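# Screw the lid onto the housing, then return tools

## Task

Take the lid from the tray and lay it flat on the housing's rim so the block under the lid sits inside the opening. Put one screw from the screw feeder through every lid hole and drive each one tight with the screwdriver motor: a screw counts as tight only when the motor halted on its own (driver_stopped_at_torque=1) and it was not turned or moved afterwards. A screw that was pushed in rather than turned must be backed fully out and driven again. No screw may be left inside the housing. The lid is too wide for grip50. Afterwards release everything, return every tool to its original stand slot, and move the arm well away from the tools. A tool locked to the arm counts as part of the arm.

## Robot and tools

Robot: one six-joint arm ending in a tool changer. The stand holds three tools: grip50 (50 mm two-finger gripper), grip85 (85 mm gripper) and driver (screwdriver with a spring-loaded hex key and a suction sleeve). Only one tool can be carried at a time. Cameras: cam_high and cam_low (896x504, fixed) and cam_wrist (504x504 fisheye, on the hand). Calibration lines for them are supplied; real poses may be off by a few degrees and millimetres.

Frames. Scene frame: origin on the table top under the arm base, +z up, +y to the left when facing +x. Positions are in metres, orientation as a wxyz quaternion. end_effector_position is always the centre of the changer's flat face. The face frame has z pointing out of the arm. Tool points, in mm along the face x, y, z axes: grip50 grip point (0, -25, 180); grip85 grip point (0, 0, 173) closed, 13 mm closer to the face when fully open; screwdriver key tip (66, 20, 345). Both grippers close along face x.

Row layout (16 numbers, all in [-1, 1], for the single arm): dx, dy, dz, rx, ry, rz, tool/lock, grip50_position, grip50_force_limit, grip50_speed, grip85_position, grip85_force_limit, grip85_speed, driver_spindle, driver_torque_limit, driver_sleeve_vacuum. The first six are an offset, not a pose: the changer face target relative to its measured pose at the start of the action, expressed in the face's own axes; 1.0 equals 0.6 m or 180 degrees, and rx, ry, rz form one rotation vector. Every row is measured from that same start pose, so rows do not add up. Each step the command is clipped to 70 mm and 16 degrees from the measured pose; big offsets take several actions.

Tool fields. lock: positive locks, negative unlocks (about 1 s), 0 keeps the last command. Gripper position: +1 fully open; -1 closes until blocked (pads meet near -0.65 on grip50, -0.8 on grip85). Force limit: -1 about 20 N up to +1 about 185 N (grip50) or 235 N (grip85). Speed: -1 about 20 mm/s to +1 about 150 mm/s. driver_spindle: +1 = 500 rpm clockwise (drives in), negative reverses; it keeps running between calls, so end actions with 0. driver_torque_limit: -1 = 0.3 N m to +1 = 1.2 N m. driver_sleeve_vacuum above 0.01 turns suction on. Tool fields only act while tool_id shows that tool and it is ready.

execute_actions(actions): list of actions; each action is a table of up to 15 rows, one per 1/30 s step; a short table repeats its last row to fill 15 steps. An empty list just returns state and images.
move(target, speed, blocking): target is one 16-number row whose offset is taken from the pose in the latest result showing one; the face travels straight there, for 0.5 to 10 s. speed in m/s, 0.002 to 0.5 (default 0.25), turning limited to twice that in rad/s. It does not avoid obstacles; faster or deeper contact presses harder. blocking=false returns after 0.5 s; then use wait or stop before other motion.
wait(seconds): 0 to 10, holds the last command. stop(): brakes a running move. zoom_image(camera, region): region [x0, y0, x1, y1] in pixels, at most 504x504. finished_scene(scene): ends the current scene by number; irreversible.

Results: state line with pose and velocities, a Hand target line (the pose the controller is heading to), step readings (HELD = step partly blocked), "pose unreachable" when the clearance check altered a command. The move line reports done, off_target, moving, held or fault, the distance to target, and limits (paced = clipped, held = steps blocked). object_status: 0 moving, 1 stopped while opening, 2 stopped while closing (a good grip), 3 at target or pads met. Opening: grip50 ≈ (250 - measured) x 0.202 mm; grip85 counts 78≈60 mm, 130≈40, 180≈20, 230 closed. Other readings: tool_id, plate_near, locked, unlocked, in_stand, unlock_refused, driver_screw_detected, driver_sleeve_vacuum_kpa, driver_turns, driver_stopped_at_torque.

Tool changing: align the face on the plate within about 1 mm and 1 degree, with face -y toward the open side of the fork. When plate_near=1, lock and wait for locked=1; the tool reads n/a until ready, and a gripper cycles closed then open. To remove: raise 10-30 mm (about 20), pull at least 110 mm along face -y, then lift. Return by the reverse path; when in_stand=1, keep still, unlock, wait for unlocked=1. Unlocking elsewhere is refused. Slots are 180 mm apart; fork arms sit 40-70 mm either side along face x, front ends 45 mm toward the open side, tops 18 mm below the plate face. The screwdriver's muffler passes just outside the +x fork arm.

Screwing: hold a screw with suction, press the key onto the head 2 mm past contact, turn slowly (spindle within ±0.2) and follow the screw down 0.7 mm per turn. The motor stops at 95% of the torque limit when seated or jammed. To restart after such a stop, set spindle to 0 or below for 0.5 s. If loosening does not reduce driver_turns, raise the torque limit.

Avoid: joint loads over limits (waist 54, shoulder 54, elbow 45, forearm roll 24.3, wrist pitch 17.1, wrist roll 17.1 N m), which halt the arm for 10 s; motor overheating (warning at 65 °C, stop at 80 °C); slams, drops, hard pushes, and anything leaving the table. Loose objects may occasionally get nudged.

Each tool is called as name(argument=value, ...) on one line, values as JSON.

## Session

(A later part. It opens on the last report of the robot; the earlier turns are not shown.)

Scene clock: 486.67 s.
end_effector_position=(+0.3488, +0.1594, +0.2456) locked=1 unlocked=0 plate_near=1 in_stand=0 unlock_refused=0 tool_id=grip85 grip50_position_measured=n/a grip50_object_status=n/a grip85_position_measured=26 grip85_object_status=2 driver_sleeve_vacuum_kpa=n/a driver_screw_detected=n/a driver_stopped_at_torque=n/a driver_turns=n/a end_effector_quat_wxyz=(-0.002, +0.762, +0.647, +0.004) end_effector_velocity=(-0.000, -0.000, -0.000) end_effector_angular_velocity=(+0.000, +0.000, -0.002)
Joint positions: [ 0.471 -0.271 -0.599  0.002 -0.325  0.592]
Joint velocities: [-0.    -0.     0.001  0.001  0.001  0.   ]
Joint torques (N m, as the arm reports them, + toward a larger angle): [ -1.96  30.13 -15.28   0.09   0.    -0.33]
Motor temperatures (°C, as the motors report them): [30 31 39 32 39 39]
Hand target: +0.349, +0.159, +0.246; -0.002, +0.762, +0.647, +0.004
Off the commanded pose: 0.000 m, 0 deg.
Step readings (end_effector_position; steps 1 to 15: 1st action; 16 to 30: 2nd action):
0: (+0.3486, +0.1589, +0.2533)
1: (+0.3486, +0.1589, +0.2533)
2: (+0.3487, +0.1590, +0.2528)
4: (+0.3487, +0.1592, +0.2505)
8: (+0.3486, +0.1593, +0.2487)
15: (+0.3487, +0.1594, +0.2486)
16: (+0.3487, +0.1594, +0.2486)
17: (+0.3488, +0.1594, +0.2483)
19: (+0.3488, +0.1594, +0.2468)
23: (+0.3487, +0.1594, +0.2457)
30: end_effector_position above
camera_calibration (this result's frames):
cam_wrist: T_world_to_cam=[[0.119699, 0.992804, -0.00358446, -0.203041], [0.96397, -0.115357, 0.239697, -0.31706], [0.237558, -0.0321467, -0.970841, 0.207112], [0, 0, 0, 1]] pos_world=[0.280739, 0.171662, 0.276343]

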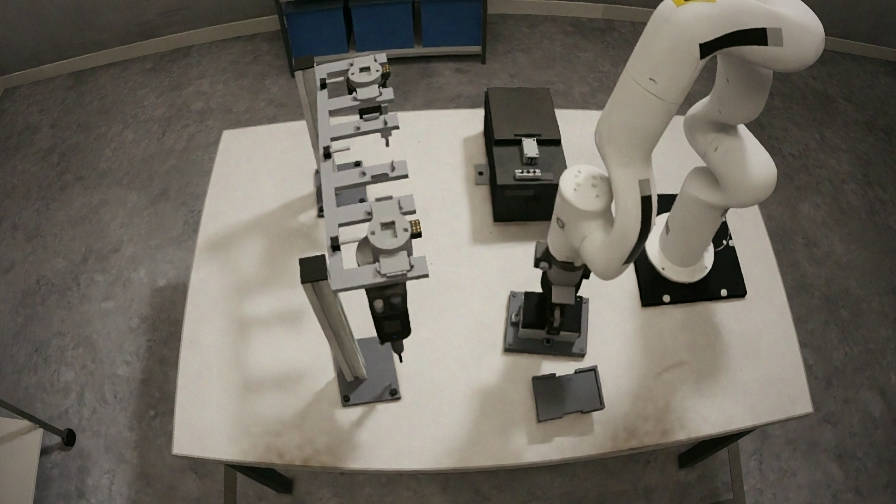

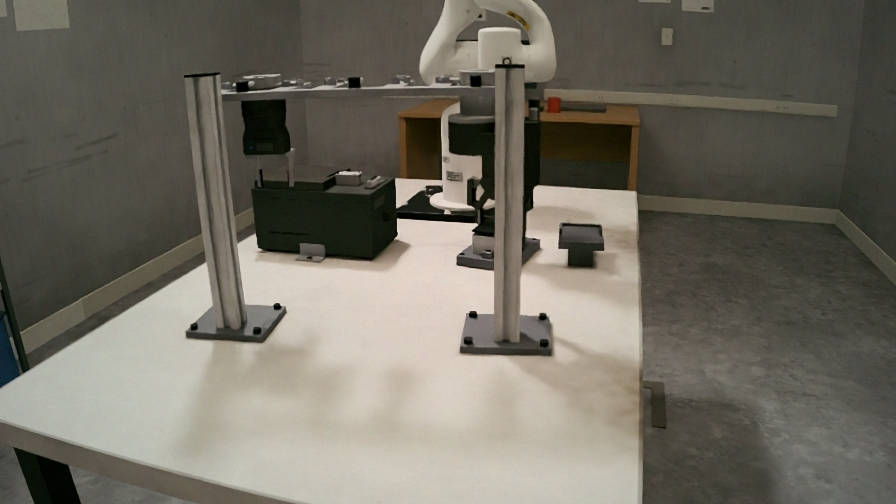

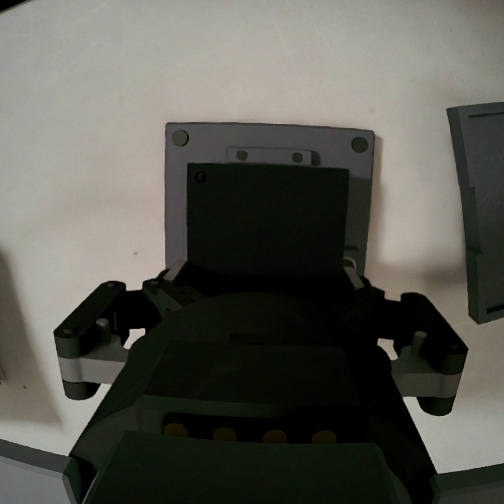

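execute_actions(actions=[[[0,0,0.003,0,0,0,0,0,0,0,-1,-0.3,-0.5,0,-1,-1]],[[0,0,0.003,0,0,0,0,0,0,0,-1,-0.3,-0.5,0,-1,-1]]])

zoom_image(camera="cam_low", region=[440,190,550,280])

Scene clock: 494.27 s.
end_effector_position=(+0.3489, +0.1595, +0.2426) locked=1 unlocked=0 plate_near=1 in_stand=0 unlock_refused=0 tool_id=grip85 grip50_position_measured=n/a grip50_object_status=n/a grip85_position_measured=26 grip85_object_status=2 driver_sleeve_vacuum_kpa=n/a driver_screw_detected=n/a driver_stopped_at_torque=n/a driver_turns=n/a end_effector_quat_wxyz=(-0.002, +0.762, +0.647, +0.004) end_effector_velocity=(-0.000, +0.000, -0.001) end_effector_angular_velocity=(+0.001, -0.002, +0.000)
Joint positions: [ 0.471 -0.279 -0.599  0.002 -0.317  0.592]
Joint velocities: [ 0.    -0.002  0.001 -0.     0.005  0.   ]
Joint torques (N m, as the arm reports them, + toward a larger angle): [ -0.66  11.96 -10.52  -0.37   3.57  -0.04]
Motor temperatures (°C, as the motors report them): [30 31 39 32 39 39]
Hand target: +0.349, +0.159, +0.242; -0.002, +0.762, +0.647, +0.004
Off the commanded pose: 0.001 m, 0 deg.
Step readings (end_effector_position; steps 1 to 15: 1st action; 16 to 30: 2nd action):
0: (+0.3487, +0.1594, +0.2456)
1: (+0.3487, +0.1594, +0.2456)
2: (+0.3488, +0.1594, +0.2454)
4: (+0.3488, +0.1594, +0.2445)
8: (+0.3487, +0.1594, +0.2439)
15: (+0.3488, +0.1594, +0.2438)
16: (+0.3488, +0.1594, +0.2438)
17: (+0.3488, +0.1594, +0.2436)
19: (+0.3489, +0.1595, +0.2430)
23: (+0.3490, +0.1595, +0.2428)
30: end_effector_position above
camera_calibration (this result's frames):
cam_wrist: T_world_to_cam=[[0.119583, 0.992817, -0.00370248, -0.203092], [0.964024, -0.115222, 0.239543, -0.316505], [0.237396, -0.0322146, -0.970879, 0.204176], [0, 0, 0, 1]] pos_world=[0.280934, 0.171742, 0.273295]

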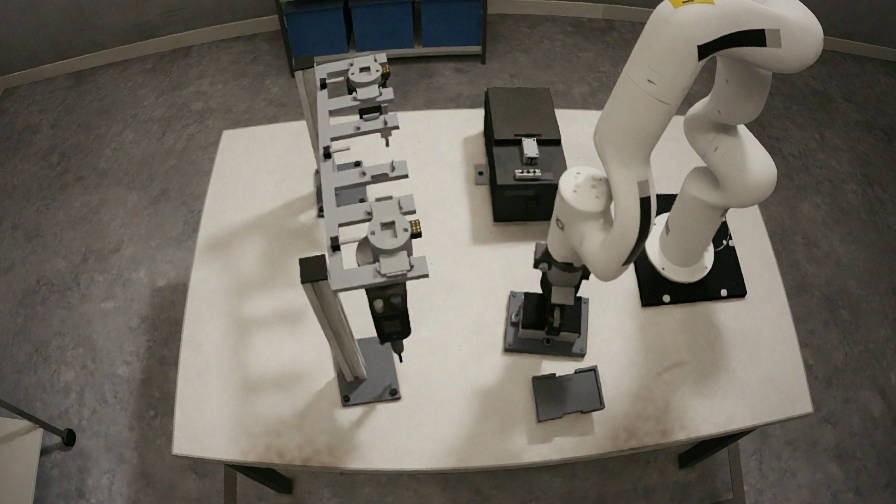

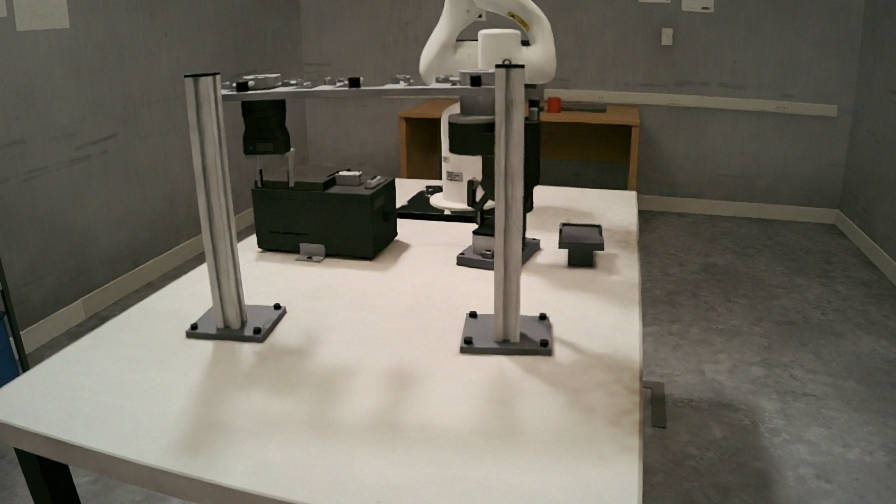

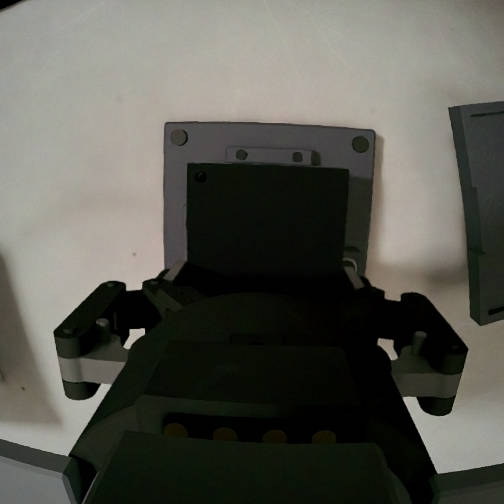

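Region (440, 190, 550, 280) of cam_low's 896x504 image, scaled by 4.582, with more detail than that image has; it fills the top 412 rows of this view, and the rest is white.

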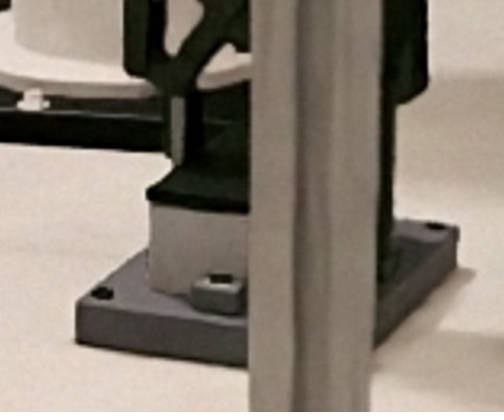

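zoom_image(camera="cam_low", region=[465,215,505,255])

zoom_image(camera="cam_high", region=[500,280,600,365])

Region (465, 215, 505, 255) of cam_low's 896x504 image, scaled by 12.600, with more detail than that image has.

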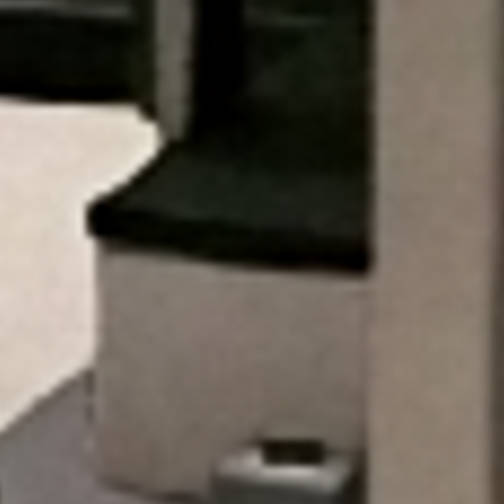

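Region (500, 280, 600, 365) of cam_high's 896x504 image, scaled by 5.040, with more detail than that image has; it fills the top 428 rows of this view, and the rest is white.

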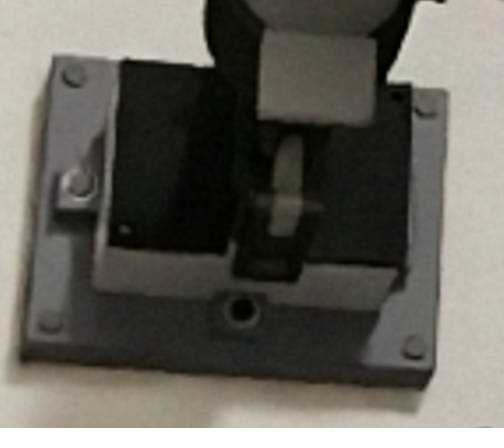

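execute_actions(actions=[[[0,0,-0.0005,0,0,0,0,0,0,0,-1,-0.3,-0.5,0,-1,-1]],[[0,0,0,0,0,0,0,0,0,0,1,-0.3,-0.5,0,-1,-1]],[[0,0,0,0,0,0,0,0,0,0,1,-0.3,-0.5,0,-1,-1]]])

Scene clock: 524.30 s.
end_effector_position=(+0.3487, +0.1594, +0.2424) locked=1 unlocked=0 plate_near=1 in_stand=0 unlock_refused=0 tool_id=grip85 grip50_position_measured=n/a grip50_object_status=n/a grip85_position_measured=3 grip85_object_status=3 driver_sleeve_vacuum_kpa=n/a driver_screw_detected=n/a driver_stopped_at_torque=n/a driver_turns=n/a end_effector_quat_wxyz=(-0.002, +0.762, +0.647, +0.004) end_effector_velocity=(+0.000, -0.000, +0.000) end_effector_angular_velocity=(+0.000, -0.001, -0.001)
Joint positions: [ 0.471 -0.279 -0.599  0.002 -0.317  0.592]
Joint velocities: [-0.  0. -0.  0.  0. -0.]
Joint torques (N m, as the arm reports them, + toward a larger angle): [ -0.56  29.78 -14.93  -0.07  -0.07  -0.29]
Motor temperatures (°C, as the motors report them): [30 31 39 32 39 39]
Hand target: +0.349, +0.159, +0.242; -0.002, +0.762, +0.647, +0.004
Off the commanded pose: 0.000 m, 0 deg.
Step readings (end_effector_position; steps 1 to 15: 1st action; 16 to 30: 2nd action; 31 to 45: 3rd action):
0: (+0.3488, +0.1594, +0.2420)
1: (+0.3488, +0.1594, +0.2421)
2: (+0.3488, +0.1595, +0.2421)
4: (+0.3488, +0.1594, +0.2422)
8: (+0.3488, +0.1594, +0.2423)
15: (+0.3488, +0.1594, +0.2425)
16: (+0.3488, +0.1594, +0.2425)
17: (+0.3487, +0.1594, +0.2423)
19: (+0.3483, +0.1592, +0.2422)
23: (+0.3483, +0.1591, +0.2422)
30: (+0.3487, +0.1594, +0.2424)
31: (+0.3488, +0.1594, +0.2424)
32: (+0.3488, +0.1594, +0.2424)
34: (+0.3487, +0.1594, +0.2424)
38: (+0.3487, +0.1594, +0.2424)
45: end_effector_position above
camera_calibration (this result's frames):
cam_wrist: T_world_to_cam=[[0.11957, 0.992819, -0.00380478, -0.202921], [0.964064, -0.115189, 0.239398, -0.316262], [0.23724, -0.0322928, -0.970914, 0.204162], [0, 0, 0, 1]] pos_world=[0.280725, 0.171627, 0.273164]

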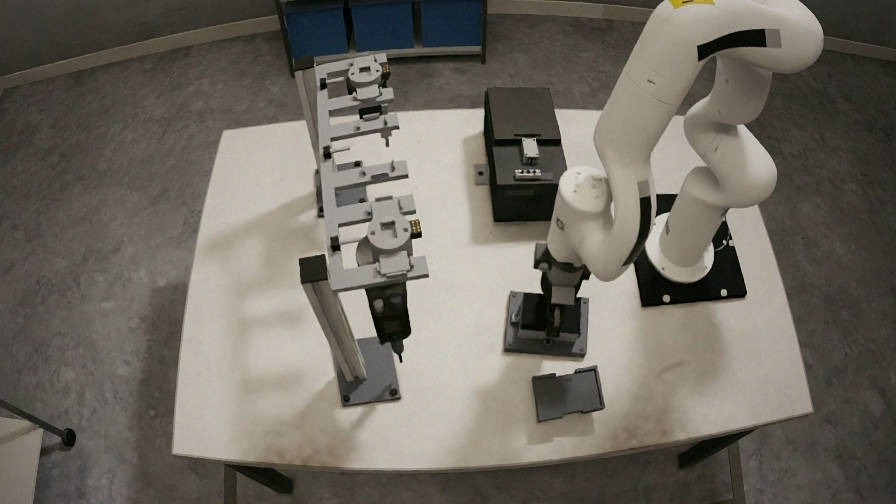

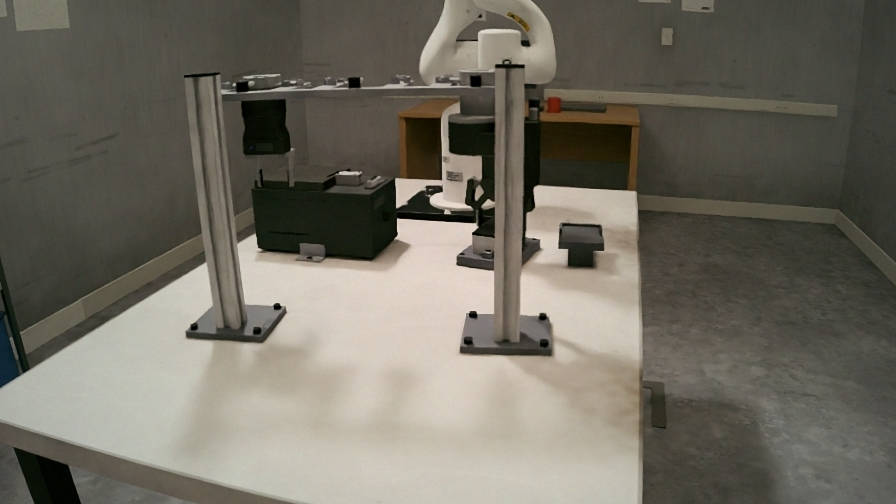

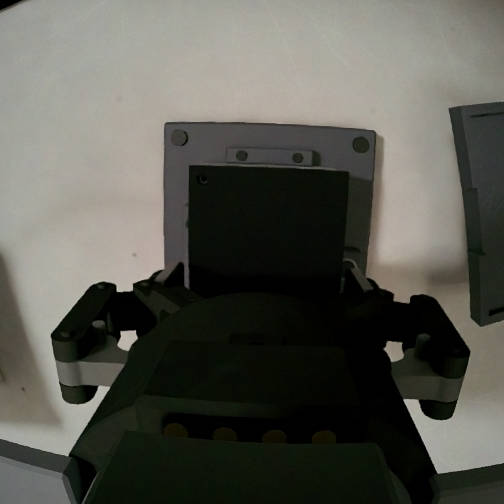

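move(target=[0,0,-0.07,0,0,0,0,0,0,0,1,-0.3,0.5,0,-1,-1], speed=0.1)

move(target=[0,0.19,-0.14,0,0,0,0,0,0,0,1,-0.3,0.5,0,-1,-1], speed=0.25)

zoom_image(camera="cam_wrist", region=[150,0,400,250])

zoom_image(camera="cam_low", region=[450,200,550,280])

Scene clock: 531.57 s.
end_effector_position=(+0.3485, +0.1591, +0.2842) locked=1 unlocked=0 plate_near=1 in_stand=0 unlock_refused=0 tool_id=grip85 grip50_position_measured=n/a grip50_object_status=n/a grip85_position_measured=3 grip85_object_status=3 driver_sleeve_vacuum_kpa=n/a driver_screw_detected=n/a driver_stopped_at_torque=n/a driver_turns=n/a end_effector_quat_wxyz=(-0.002, +0.762, +0.647, +0.004) end_effector_velocity=(+0.000, +0.000, +0.001) end_effector_angular_velocity=(-0.000, -0.000, +0.002)
Joint positions: [ 0.471 -0.179 -0.61   0.002 -0.428  0.592]
Joint velocities: [ 0.001  0.001 -0.001 -0.001 -0.002 -0.   ]
Joint torques (N m, as the arm reports them, + toward a larger angle): [ -2.6   28.99 -16.39  -0.03  -0.01  -0.29]
Motor temperatures (°C, as the motors report them): [30 31 39 32 39 39]
Hand target: +0.349, +0.159, +0.284; -0.002, +0.762, +0.647, +0.004
Off the commanded pose: 0.000 m, 0 deg.
move: done
camera_calibration (this result's frames):
cam_wrist: T_world_to_cam=[[0.119495, 0.992827, -0.00383633, -0.2024], [0.964165, -0.115121, 0.239024, -0.32605], [0.236868, -0.0322609, -0.971006, 0.244927], [0, 0, 0, 1]] pos_world=[0.280537, 0.171314, 0.314983]

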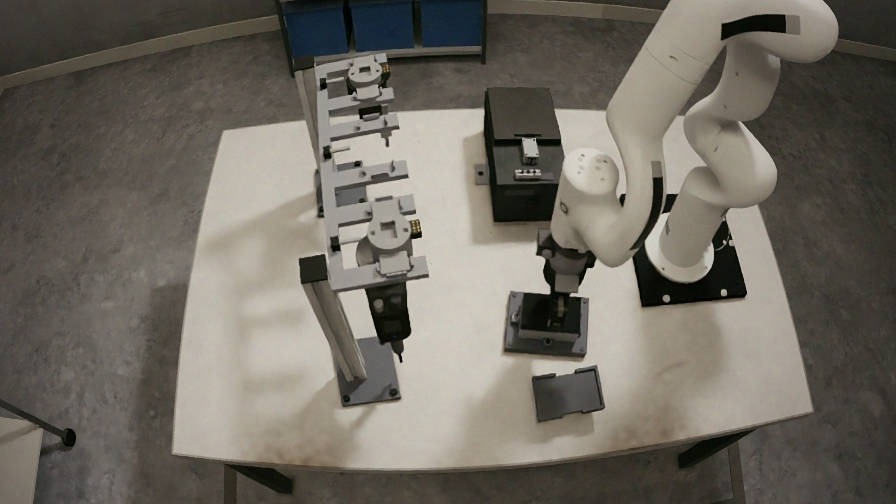

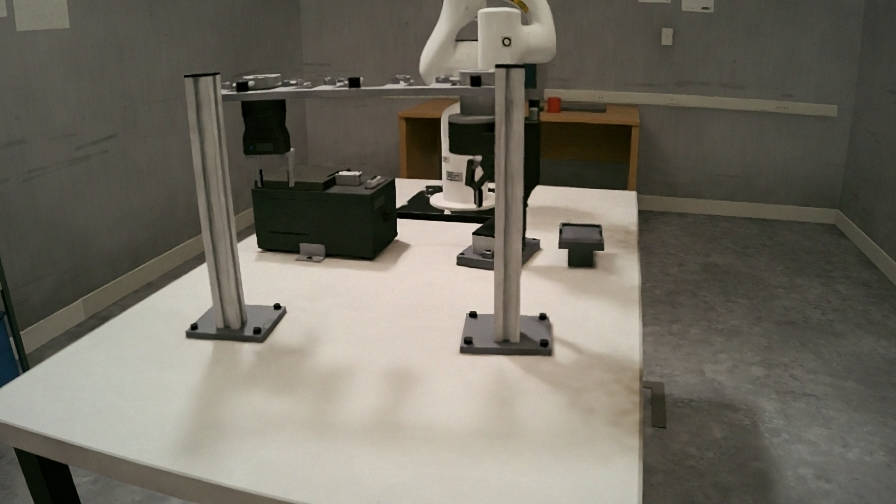

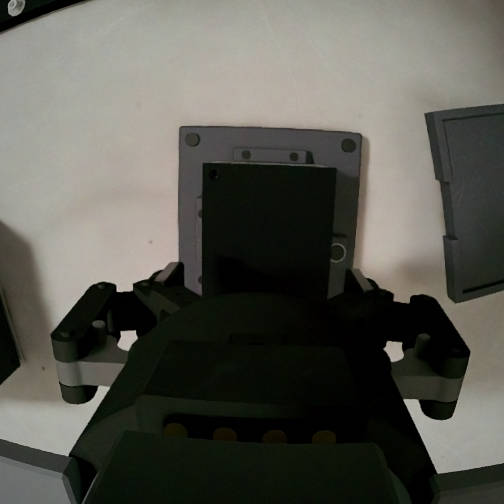

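Scene clock: 532.60 s.
end_effector_position=(+0.4604, +0.1400, +0.3680) locked=1 unlocked=0 plate_near=1 in_stand=0 unlock_refused=0 tool_id=grip85 grip50_position_measured=n/a grip50_object_status=n/a grip85_position_measured=3 grip85_object_status=3 driver_sleeve_vacuum_kpa=n/a driver_screw_detected=n/a driver_stopped_at_torque=n/a driver_turns=n/a end_effector_quat_wxyz=(-0.002, +0.762, +0.647, +0.003) end_effector_velocity=(+0.003, +0.001, +0.002) end_effector_angular_velocity=(+0.002, -0.003, +0.000)
Joint positions: [ 0.338 -0.249 -0.934  0.002 -0.684  0.459]
Joint velocities: [-0.    -0.002 -0.008  0.001 -0.003 -0.002]
Joint torques (N m, as the arm reports them, + toward a larger angle): [ -1.16  38.56 -20.13   0.11  -0.02  -0.3 ]
Motor temperatures (°C, as the motors report them): [30 31 39 32 39 39]
Hand target: +0.461, +0.140, +0.368; -0.002, +0.762, +0.647, +0.004
Off the commanded pose: 0.001 m, 0 deg.
move: done
camera_calibration (this result's frames):
cam_wrist: T_world_to_cam=[[0.119126, 0.992871, -0.00404844, -0.19622], [0.964414, -0.114741, 0.238202, -0.456002], [0.23604, -0.0322806, -0.971207, 0.299602], [0, 0, 0, 1]] pos_world=[0.392431, 0.15217, 0.398802]

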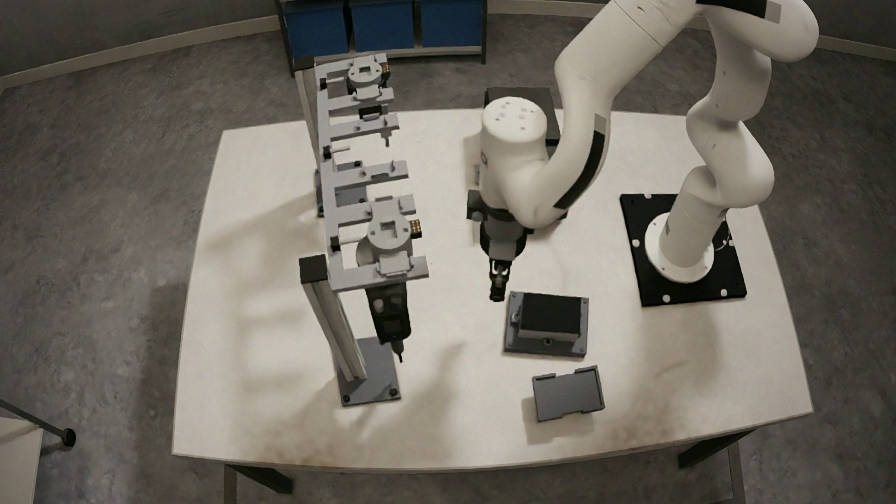

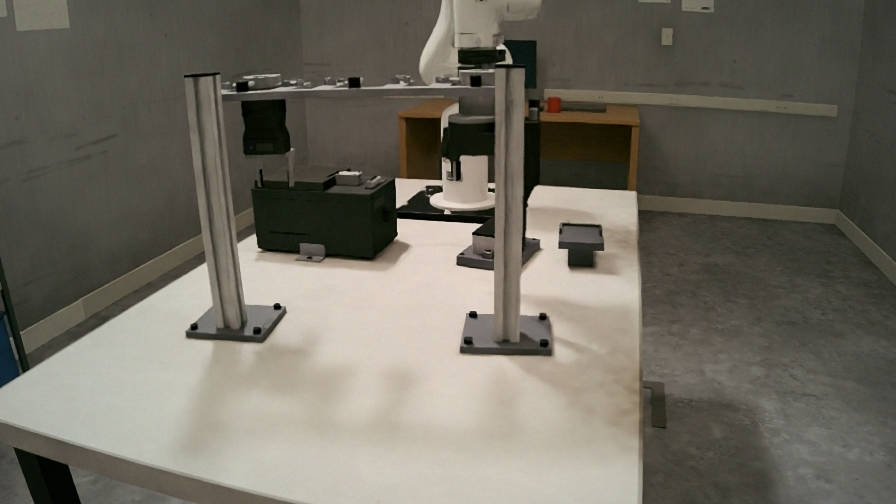

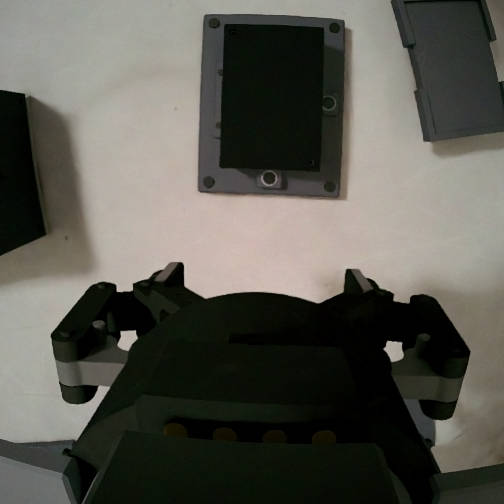

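Region (150, 0, 400, 250) of cam_wrist's 504x504 image, scaled by 2.016, with more detail than that image has.

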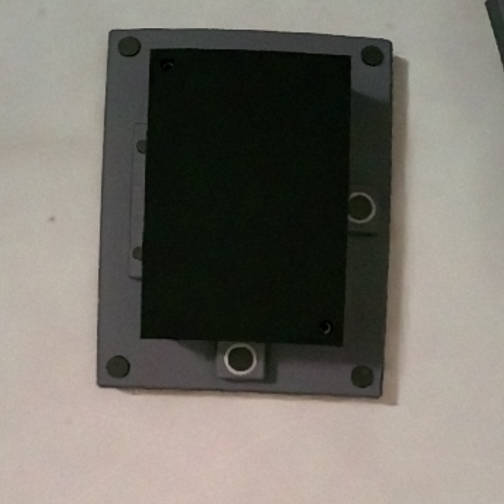

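Region (450, 200, 550, 280) of cam_low's 896x504 image, scaled by 5.040, with more detail than that image has; it fills the top 403 rows of this view, and the rest is white.

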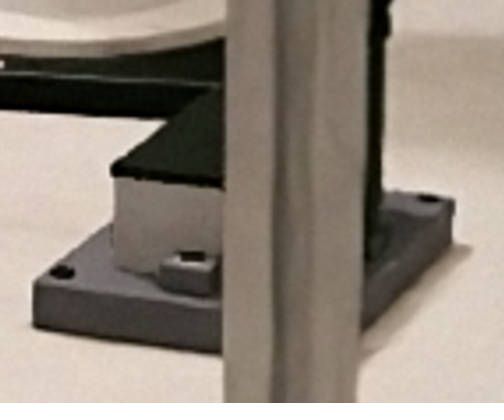

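move(target=[-0.2398,0.1563,-0.1067,0,0,-0.0973,0,0,0,0,1,-0.3,0.5,0,-1,-1], speed=0.25)

Scene clock: 547.20 s.
end_effector_position=(+0.5293, -0.0174, +0.4309) locked=1 unlocked=0 plate_near=1 in_stand=0 unlock_refused=0 tool_id=grip85 grip50_position_measured=n/a grip50_object_status=n/a grip85_position_measured=3 grip85_object_status=3 driver_sleeve_vacuum_kpa=n/a driver_screw_detected=n/a driver_stopped_at_torque=n/a driver_turns=n/a end_effector_quat_wxyz=(-0.002, +0.655, +0.756, +0.003) end_effector_velocity=(+0.002, -0.001, +0.002) end_effector_angular_velocity=(+0.003, -0.002, +0.004)
Joint positions: [ 0.011 -0.286 -1.139  0.002 -0.852 -0.173]
Joint velocities: [-0.003 -0.001 -0.007  0.003 -0.004 -0.01 ]
Joint torques (N m, as the arm reports them, + toward a larger angle): [ -1.94  42.46 -20.78   0.29  -0.01  -0.18]
Motor temperatures (°C, as the motors report them): [30 31 39 32 39 39]
Hand target: +0.529, -0.018, +0.431; -0.002, +0.655, +0.756, +0.004
Off the commanded pose: 0.000 m, 0 deg.
move: done
camera_calibration (this result's frames):
cam_wrist: T_world_to_cam=[[-0.185349, 0.98266, -0.00498761, 0.113415], [0.953638, 0.181095, 0.240374, -0.545541], [0.237109, 0.0397967, -0.970668, 0.339794], [0, 0, 0, 1]] pos_world=[0.460702, -0.0261761, 0.461527]

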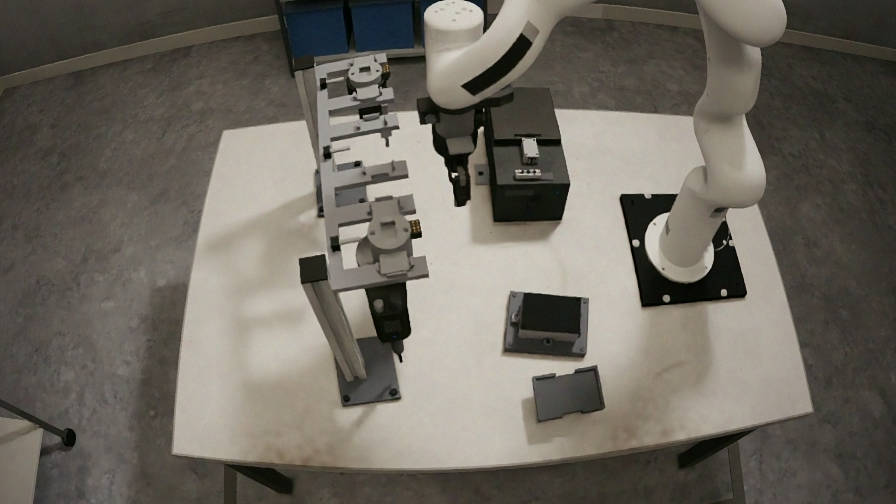

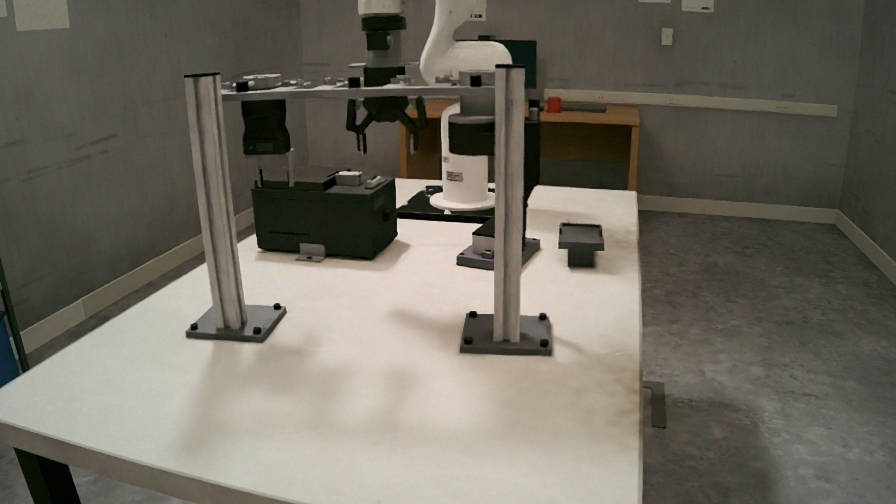

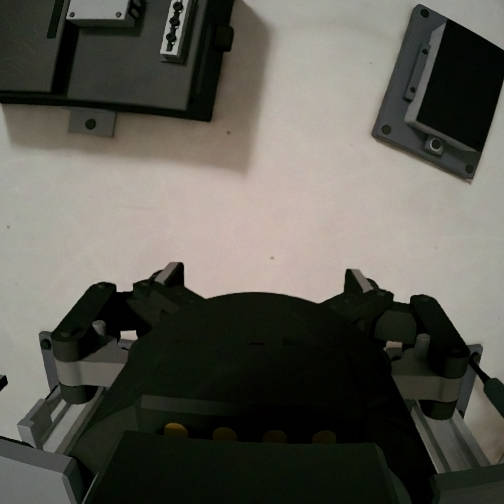

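move(target=[0.0001,0.2203,-0.0018,0,0,0,0,0,0,0,1,-0.3,0.5,0,-1,-1], speed=0.1)

Scene clock: 554.13 s.
end_effector_position=(+0.6600, +0.0014, +0.4322) locked=1 unlocked=0 plate_near=1 in_stand=0 unlock_refused=0 tool_id=grip85 grip50_position_measured=n/a grip50_object_status=n/a grip85_position_measured=3 grip85_object_status=3 driver_sleeve_vacuum_kpa=n/a driver_screw_detected=n/a driver_stopped_at_torque=n/a driver_turns=n/a end_effector_quat_wxyz=(-0.002, +0.655, +0.756, +0.003) end_effector_velocity=(+0.001, -0.001, -0.000) end_effector_angular_velocity=(+0.000, +0.001, -0.001)
Joint positions: [ 0.045 -0.608 -1.589  0.002 -0.981 -0.139]
Joint velocities: [-0.001 -0.003 -0.004  0.    -0.002 -0.   ]
Joint torques (N m, as the arm reports them, + toward a larger angle): [ -1.58  60.97 -22.07   0.36   0.04  -0.23]
Motor temperatures (°C, as the motors report them): [30 31 39 32 39 39]
Hand target: +0.660, +0.001, +0.432; -0.002, +0.655, +0.756, +0.003
Off the commanded pose: 0.000 m, 0 deg.
move: done
camera_calibration (this result's frames):
cam_wrist: T_world_to_cam=[[-0.185501, 0.982632, -0.00478759, 0.119218], [0.953648, 0.1812, 0.240252, -0.673837], [0.236947, 0.0400014, -0.970699, 0.30949], [0, 0, 0, 1]] pos_world=[0.591385, -0.00742825, 0.462883]

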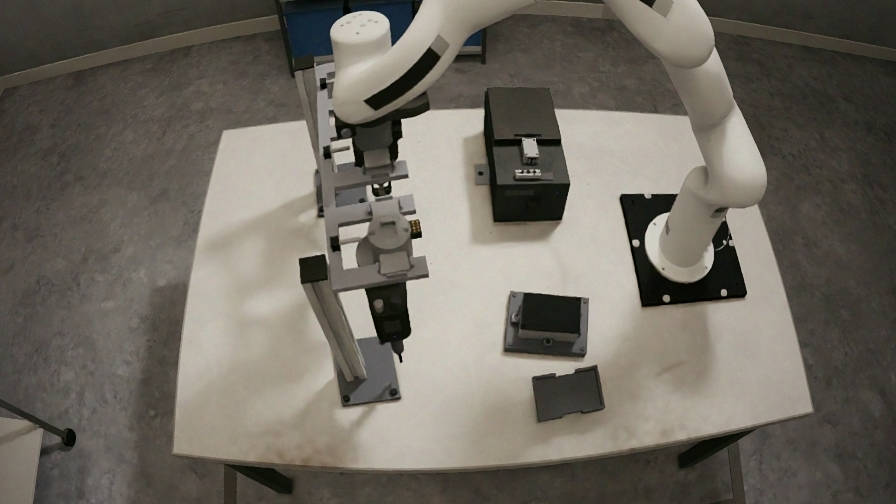

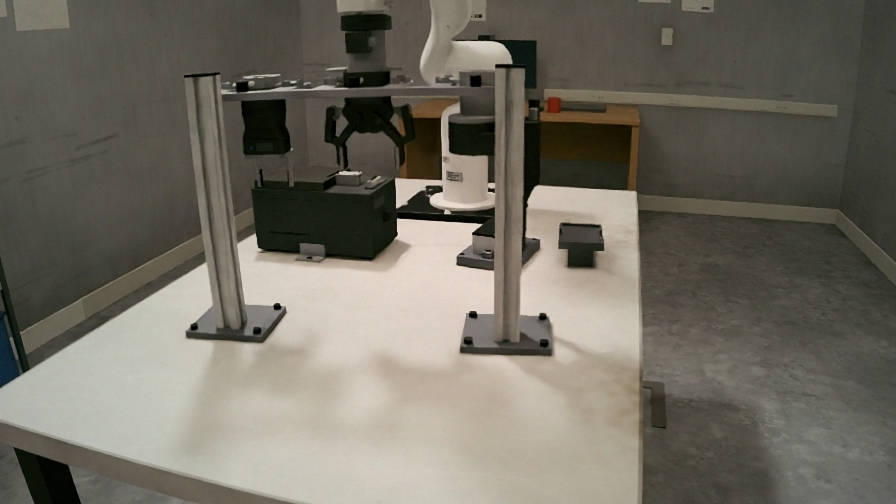

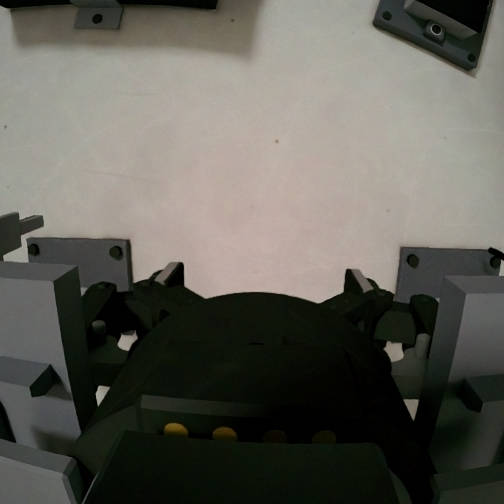

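Matches the extraction view. Lower.

execute_actions(actions=[[[0,0,0.022,0,0,0,0,0,0,0,1,-0.3,0.5,0,-1,-1]],[[0,0,0.008,0,0,0,0,0,0,0,1,-0.3,0.5,0,-1,-1]],[[0,0,0.003,0,0,0,0,0,0,0,1,-0.3,0.5,0,-1,-1]]])

Scene clock: 559.40 s.
end_effector_position=(+0.6600, +0.0015, +0.4126) locked=1 unlocked=0 plate_near=1 in_stand=1 unlock_refused=0 tool_id=grip85 grip50_position_measured=n/a grip50_object_status=n/a grip85_position_measured=3 grip85_object_status=3 driver_sleeve_vacuum_kpa=n/a driver_screw_detected=n/a driver_stopped_at_torque=n/a driver_turns=n/a end_effector_quat_wxyz=(-0.002, +0.655, +0.756, +0.003) end_effector_velocity=(-0.000, -0.000, -0.000) end_effector_angular_velocity=(-0.001, +0.001, +0.000)
Joint positions: [ 0.045 -0.622 -1.565  0.002 -0.943 -0.139]
Joint velocities: [-0.    -0.     0.001 -0.001  0.    -0.   ]
Joint torques (N m, as the arm reports them, + toward a larger angle): [ -1.83  61.73 -21.91   0.12  -0.05  -0.18]
Motor temperatures (°C, as the motors report them): [30 31 39 32 39 39]
Hand target: +0.660, +0.002, +0.413; -0.002, +0.655, +0.756, +0.003
Off the commanded pose: 0.000 m, 0 deg.
Step readings (end_effector_position; steps 1 to 15: 1st action; 16 to 30: 2nd action; 31 to 45: 3rd action):
0: (+0.6601, +0.0014, +0.4322)
1: (+0.6601, +0.0014, +0.4321)
2: (+0.6602, +0.0014, +0.4312)
4: (+0.6602, +0.0014, +0.4251)
8: (+0.6597, +0.0015, +0.4189)
15: (+0.6600, +0.0015, +0.4192)
16: (+0.6600, +0.0015, +0.4191)
17: (+0.6601, +0.0015, +0.4187)
19: (+0.6600, +0.0015, +0.4164)
23: (+0.6599, +0.0015, +0.4144)
30: (+0.6600, +0.0015, +0.4144)
31: (+0.6600, +0.0015, +0.4144)
32: (+0.6600, +0.0015, +0.4142)
34: (+0.6600, +0.0015, +0.4134)
38: (+0.6600, +0.0015, +0.4126)
45: end_effector_position above
camera_calibration (this result's frames):
cam_wrist: T_world_to_cam=[[-0.185443, 0.982643, -0.00488526, 0.119024], [0.953571, 0.181152, 0.240596, -0.669312], [0.237305, 0.0399583, -0.970613, 0.290204], [0, 0, 0, 1]] pos_world=[0.591442, -0.00730667, 0.443291]

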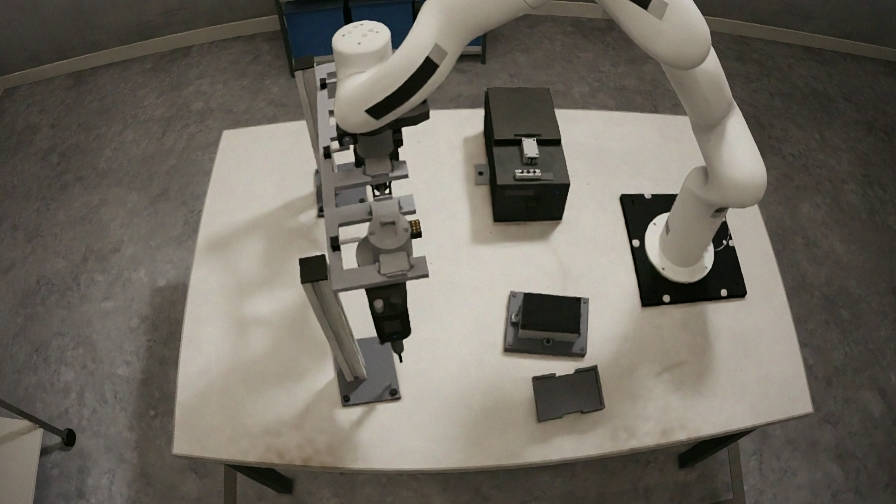

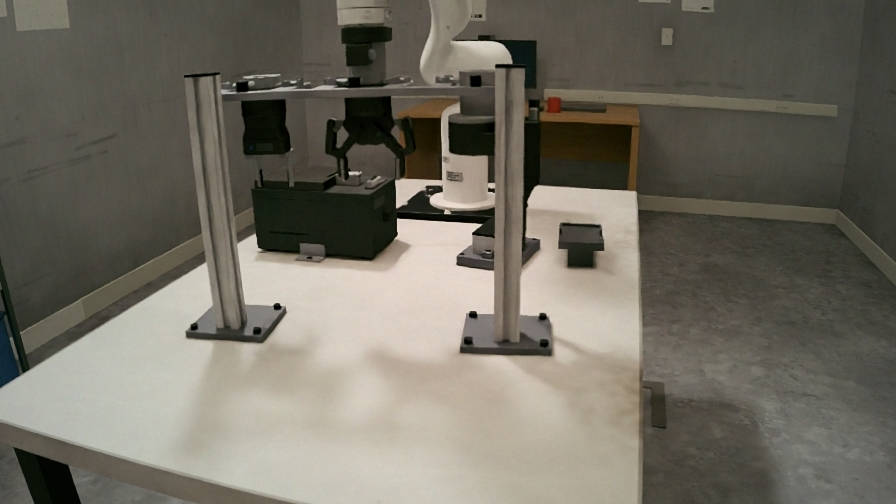

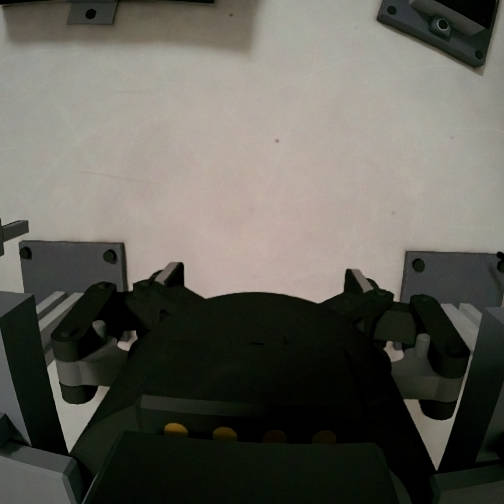

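execute_actions(actions=[[[0,0,0.001,0,0,0,0,0,0,0,1,-0.3,0.5,0,-1,-1]],[[0,0,0,0,0,0,-1,0,0,0,1,-0.3,0.5,0,-1,-1]],[[0,0,0,0,0,0,-1,0,0,0,1,-0.3,0.5,0,-1,-1]],[[0,0,0,0,0,0,-1,0,0,0,1,-0.3,0.5,0,-1,-1]]])

Scene clock: 566.87 s.
end_effector_position=(+0.6601, +0.0015, +0.4122) locked=0 unlocked=1 plate_near=1 in_stand=1 unlock_refused=0 tool_id=none grip50_position_measured=n/a grip50_object_status=n/a grip85_position_measured=n/a grip85_object_status=n/a driver_sleeve_vacuum_kpa=n/a driver_screw_detected=n/a driver_stopped_at_torque=n/a driver_turns=n/a end_effector_quat_wxyz=(-0.002, +0.655, +0.756, +0.004) end_effector_velocity=(+0.000, +0.000, +0.000) end_effector_angular_velocity=(+0.000, -0.001, +0.001)
Joint positions: [ 0.045 -0.622 -1.565  0.002 -0.942 -0.139]
Joint velocities: [ 0.     0.001  0.     0.     0.001 -0.   ]
Joint torques (N m, as the arm reports them, + toward a larger angle): [ -0.91  51.31 -17.62   0.47   0.05  -0.4 ]
Motor temperatures (°C, as the motors report them): [30 31 39 32 39 39]
Hand target: +0.660, +0.001, +0.412; -0.002, +0.655, +0.756, +0.004
Off the commanded pose: 0.000 m, 0 deg.
Step readings (end_effector_position; steps 1 to 15: 1st action; 16 to 30: 2nd action; 31 to 45: 3rd action; 46 to 60: 4th action):
0: (+0.6600, +0.0015, +0.4126)
1: (+0.6600, +0.0015, +0.4126)
2: (+0.6600, +0.0015, +0.4126)
4: (+0.6601, +0.0015, +0.4124)
8: (+0.6601, +0.0015, +0.4123)
15: (+0.6601, +0.0015, +0.4123)
16: (+0.6600, +0.0015, +0.4120)
17: (+0.6600, +0.0015, +0.4120)
19: (+0.6600, +0.0015, +0.4121)
23: (+0.6600, +0.0015, +0.4120)
30: (+0.6601, +0.0015, +0.4122)
31: (+0.6601, +0.0015, +0.4122)
32: (+0.6601, +0.0015, +0.4122)
34: (+0.6601, +0.0015, +0.4122)
38: (+0.6601, +0.0015, +0.4122)
45: (+0.6601, +0.0015, +0.4122)
46: (+0.6601, +0.0015, +0.4122)
47: (+0.6601, +0.0015, +0.4122)
49: (+0.6601, +0.0015, +0.4122)
53: (+0.6601, +0.0015, +0.4122)
60: end_effector_position above
camera_calibration (this result's frames):
cam_wrist: T_world_to_cam=[[-0.185368, 0.982657, -0.00489737, 0.118993], [0.953526, 0.181073, 0.240832, -0.669313], [0.237542, 0.0399727, -0.970554, 0.289595], [0, 0, 0, 1]] pos_world=[0.591474, -0.00731077, 0.442843]

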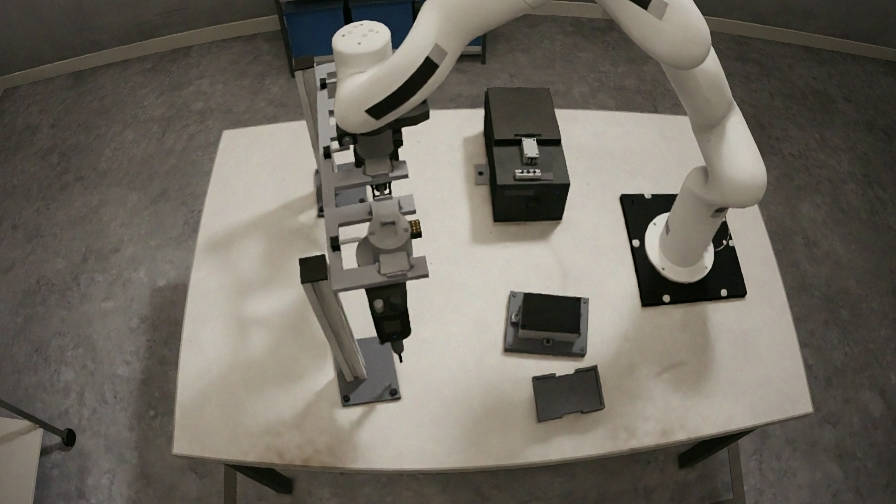

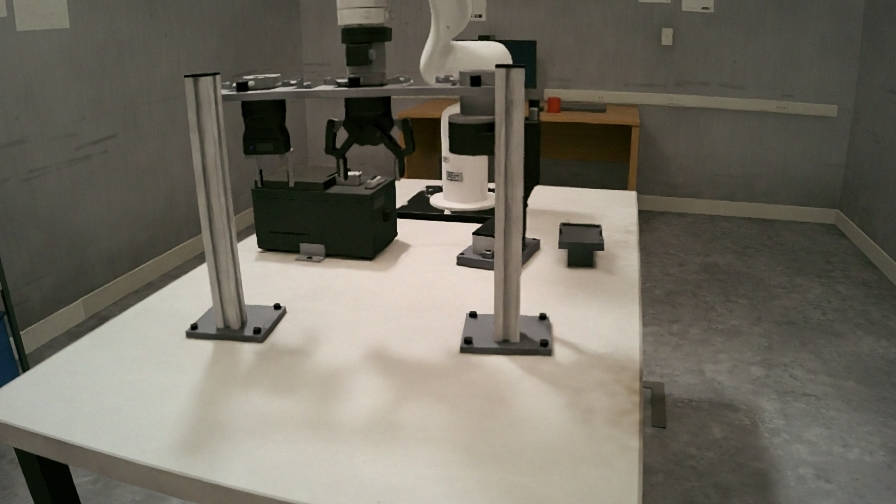

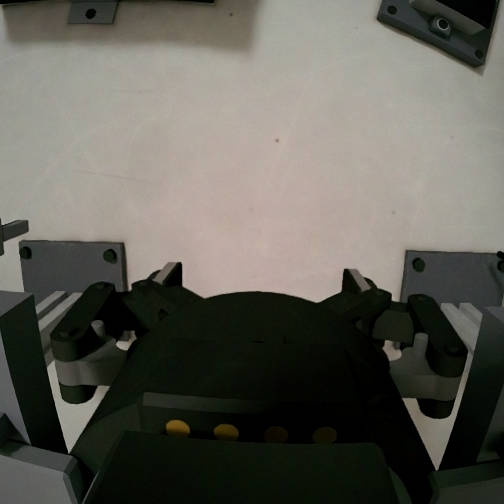

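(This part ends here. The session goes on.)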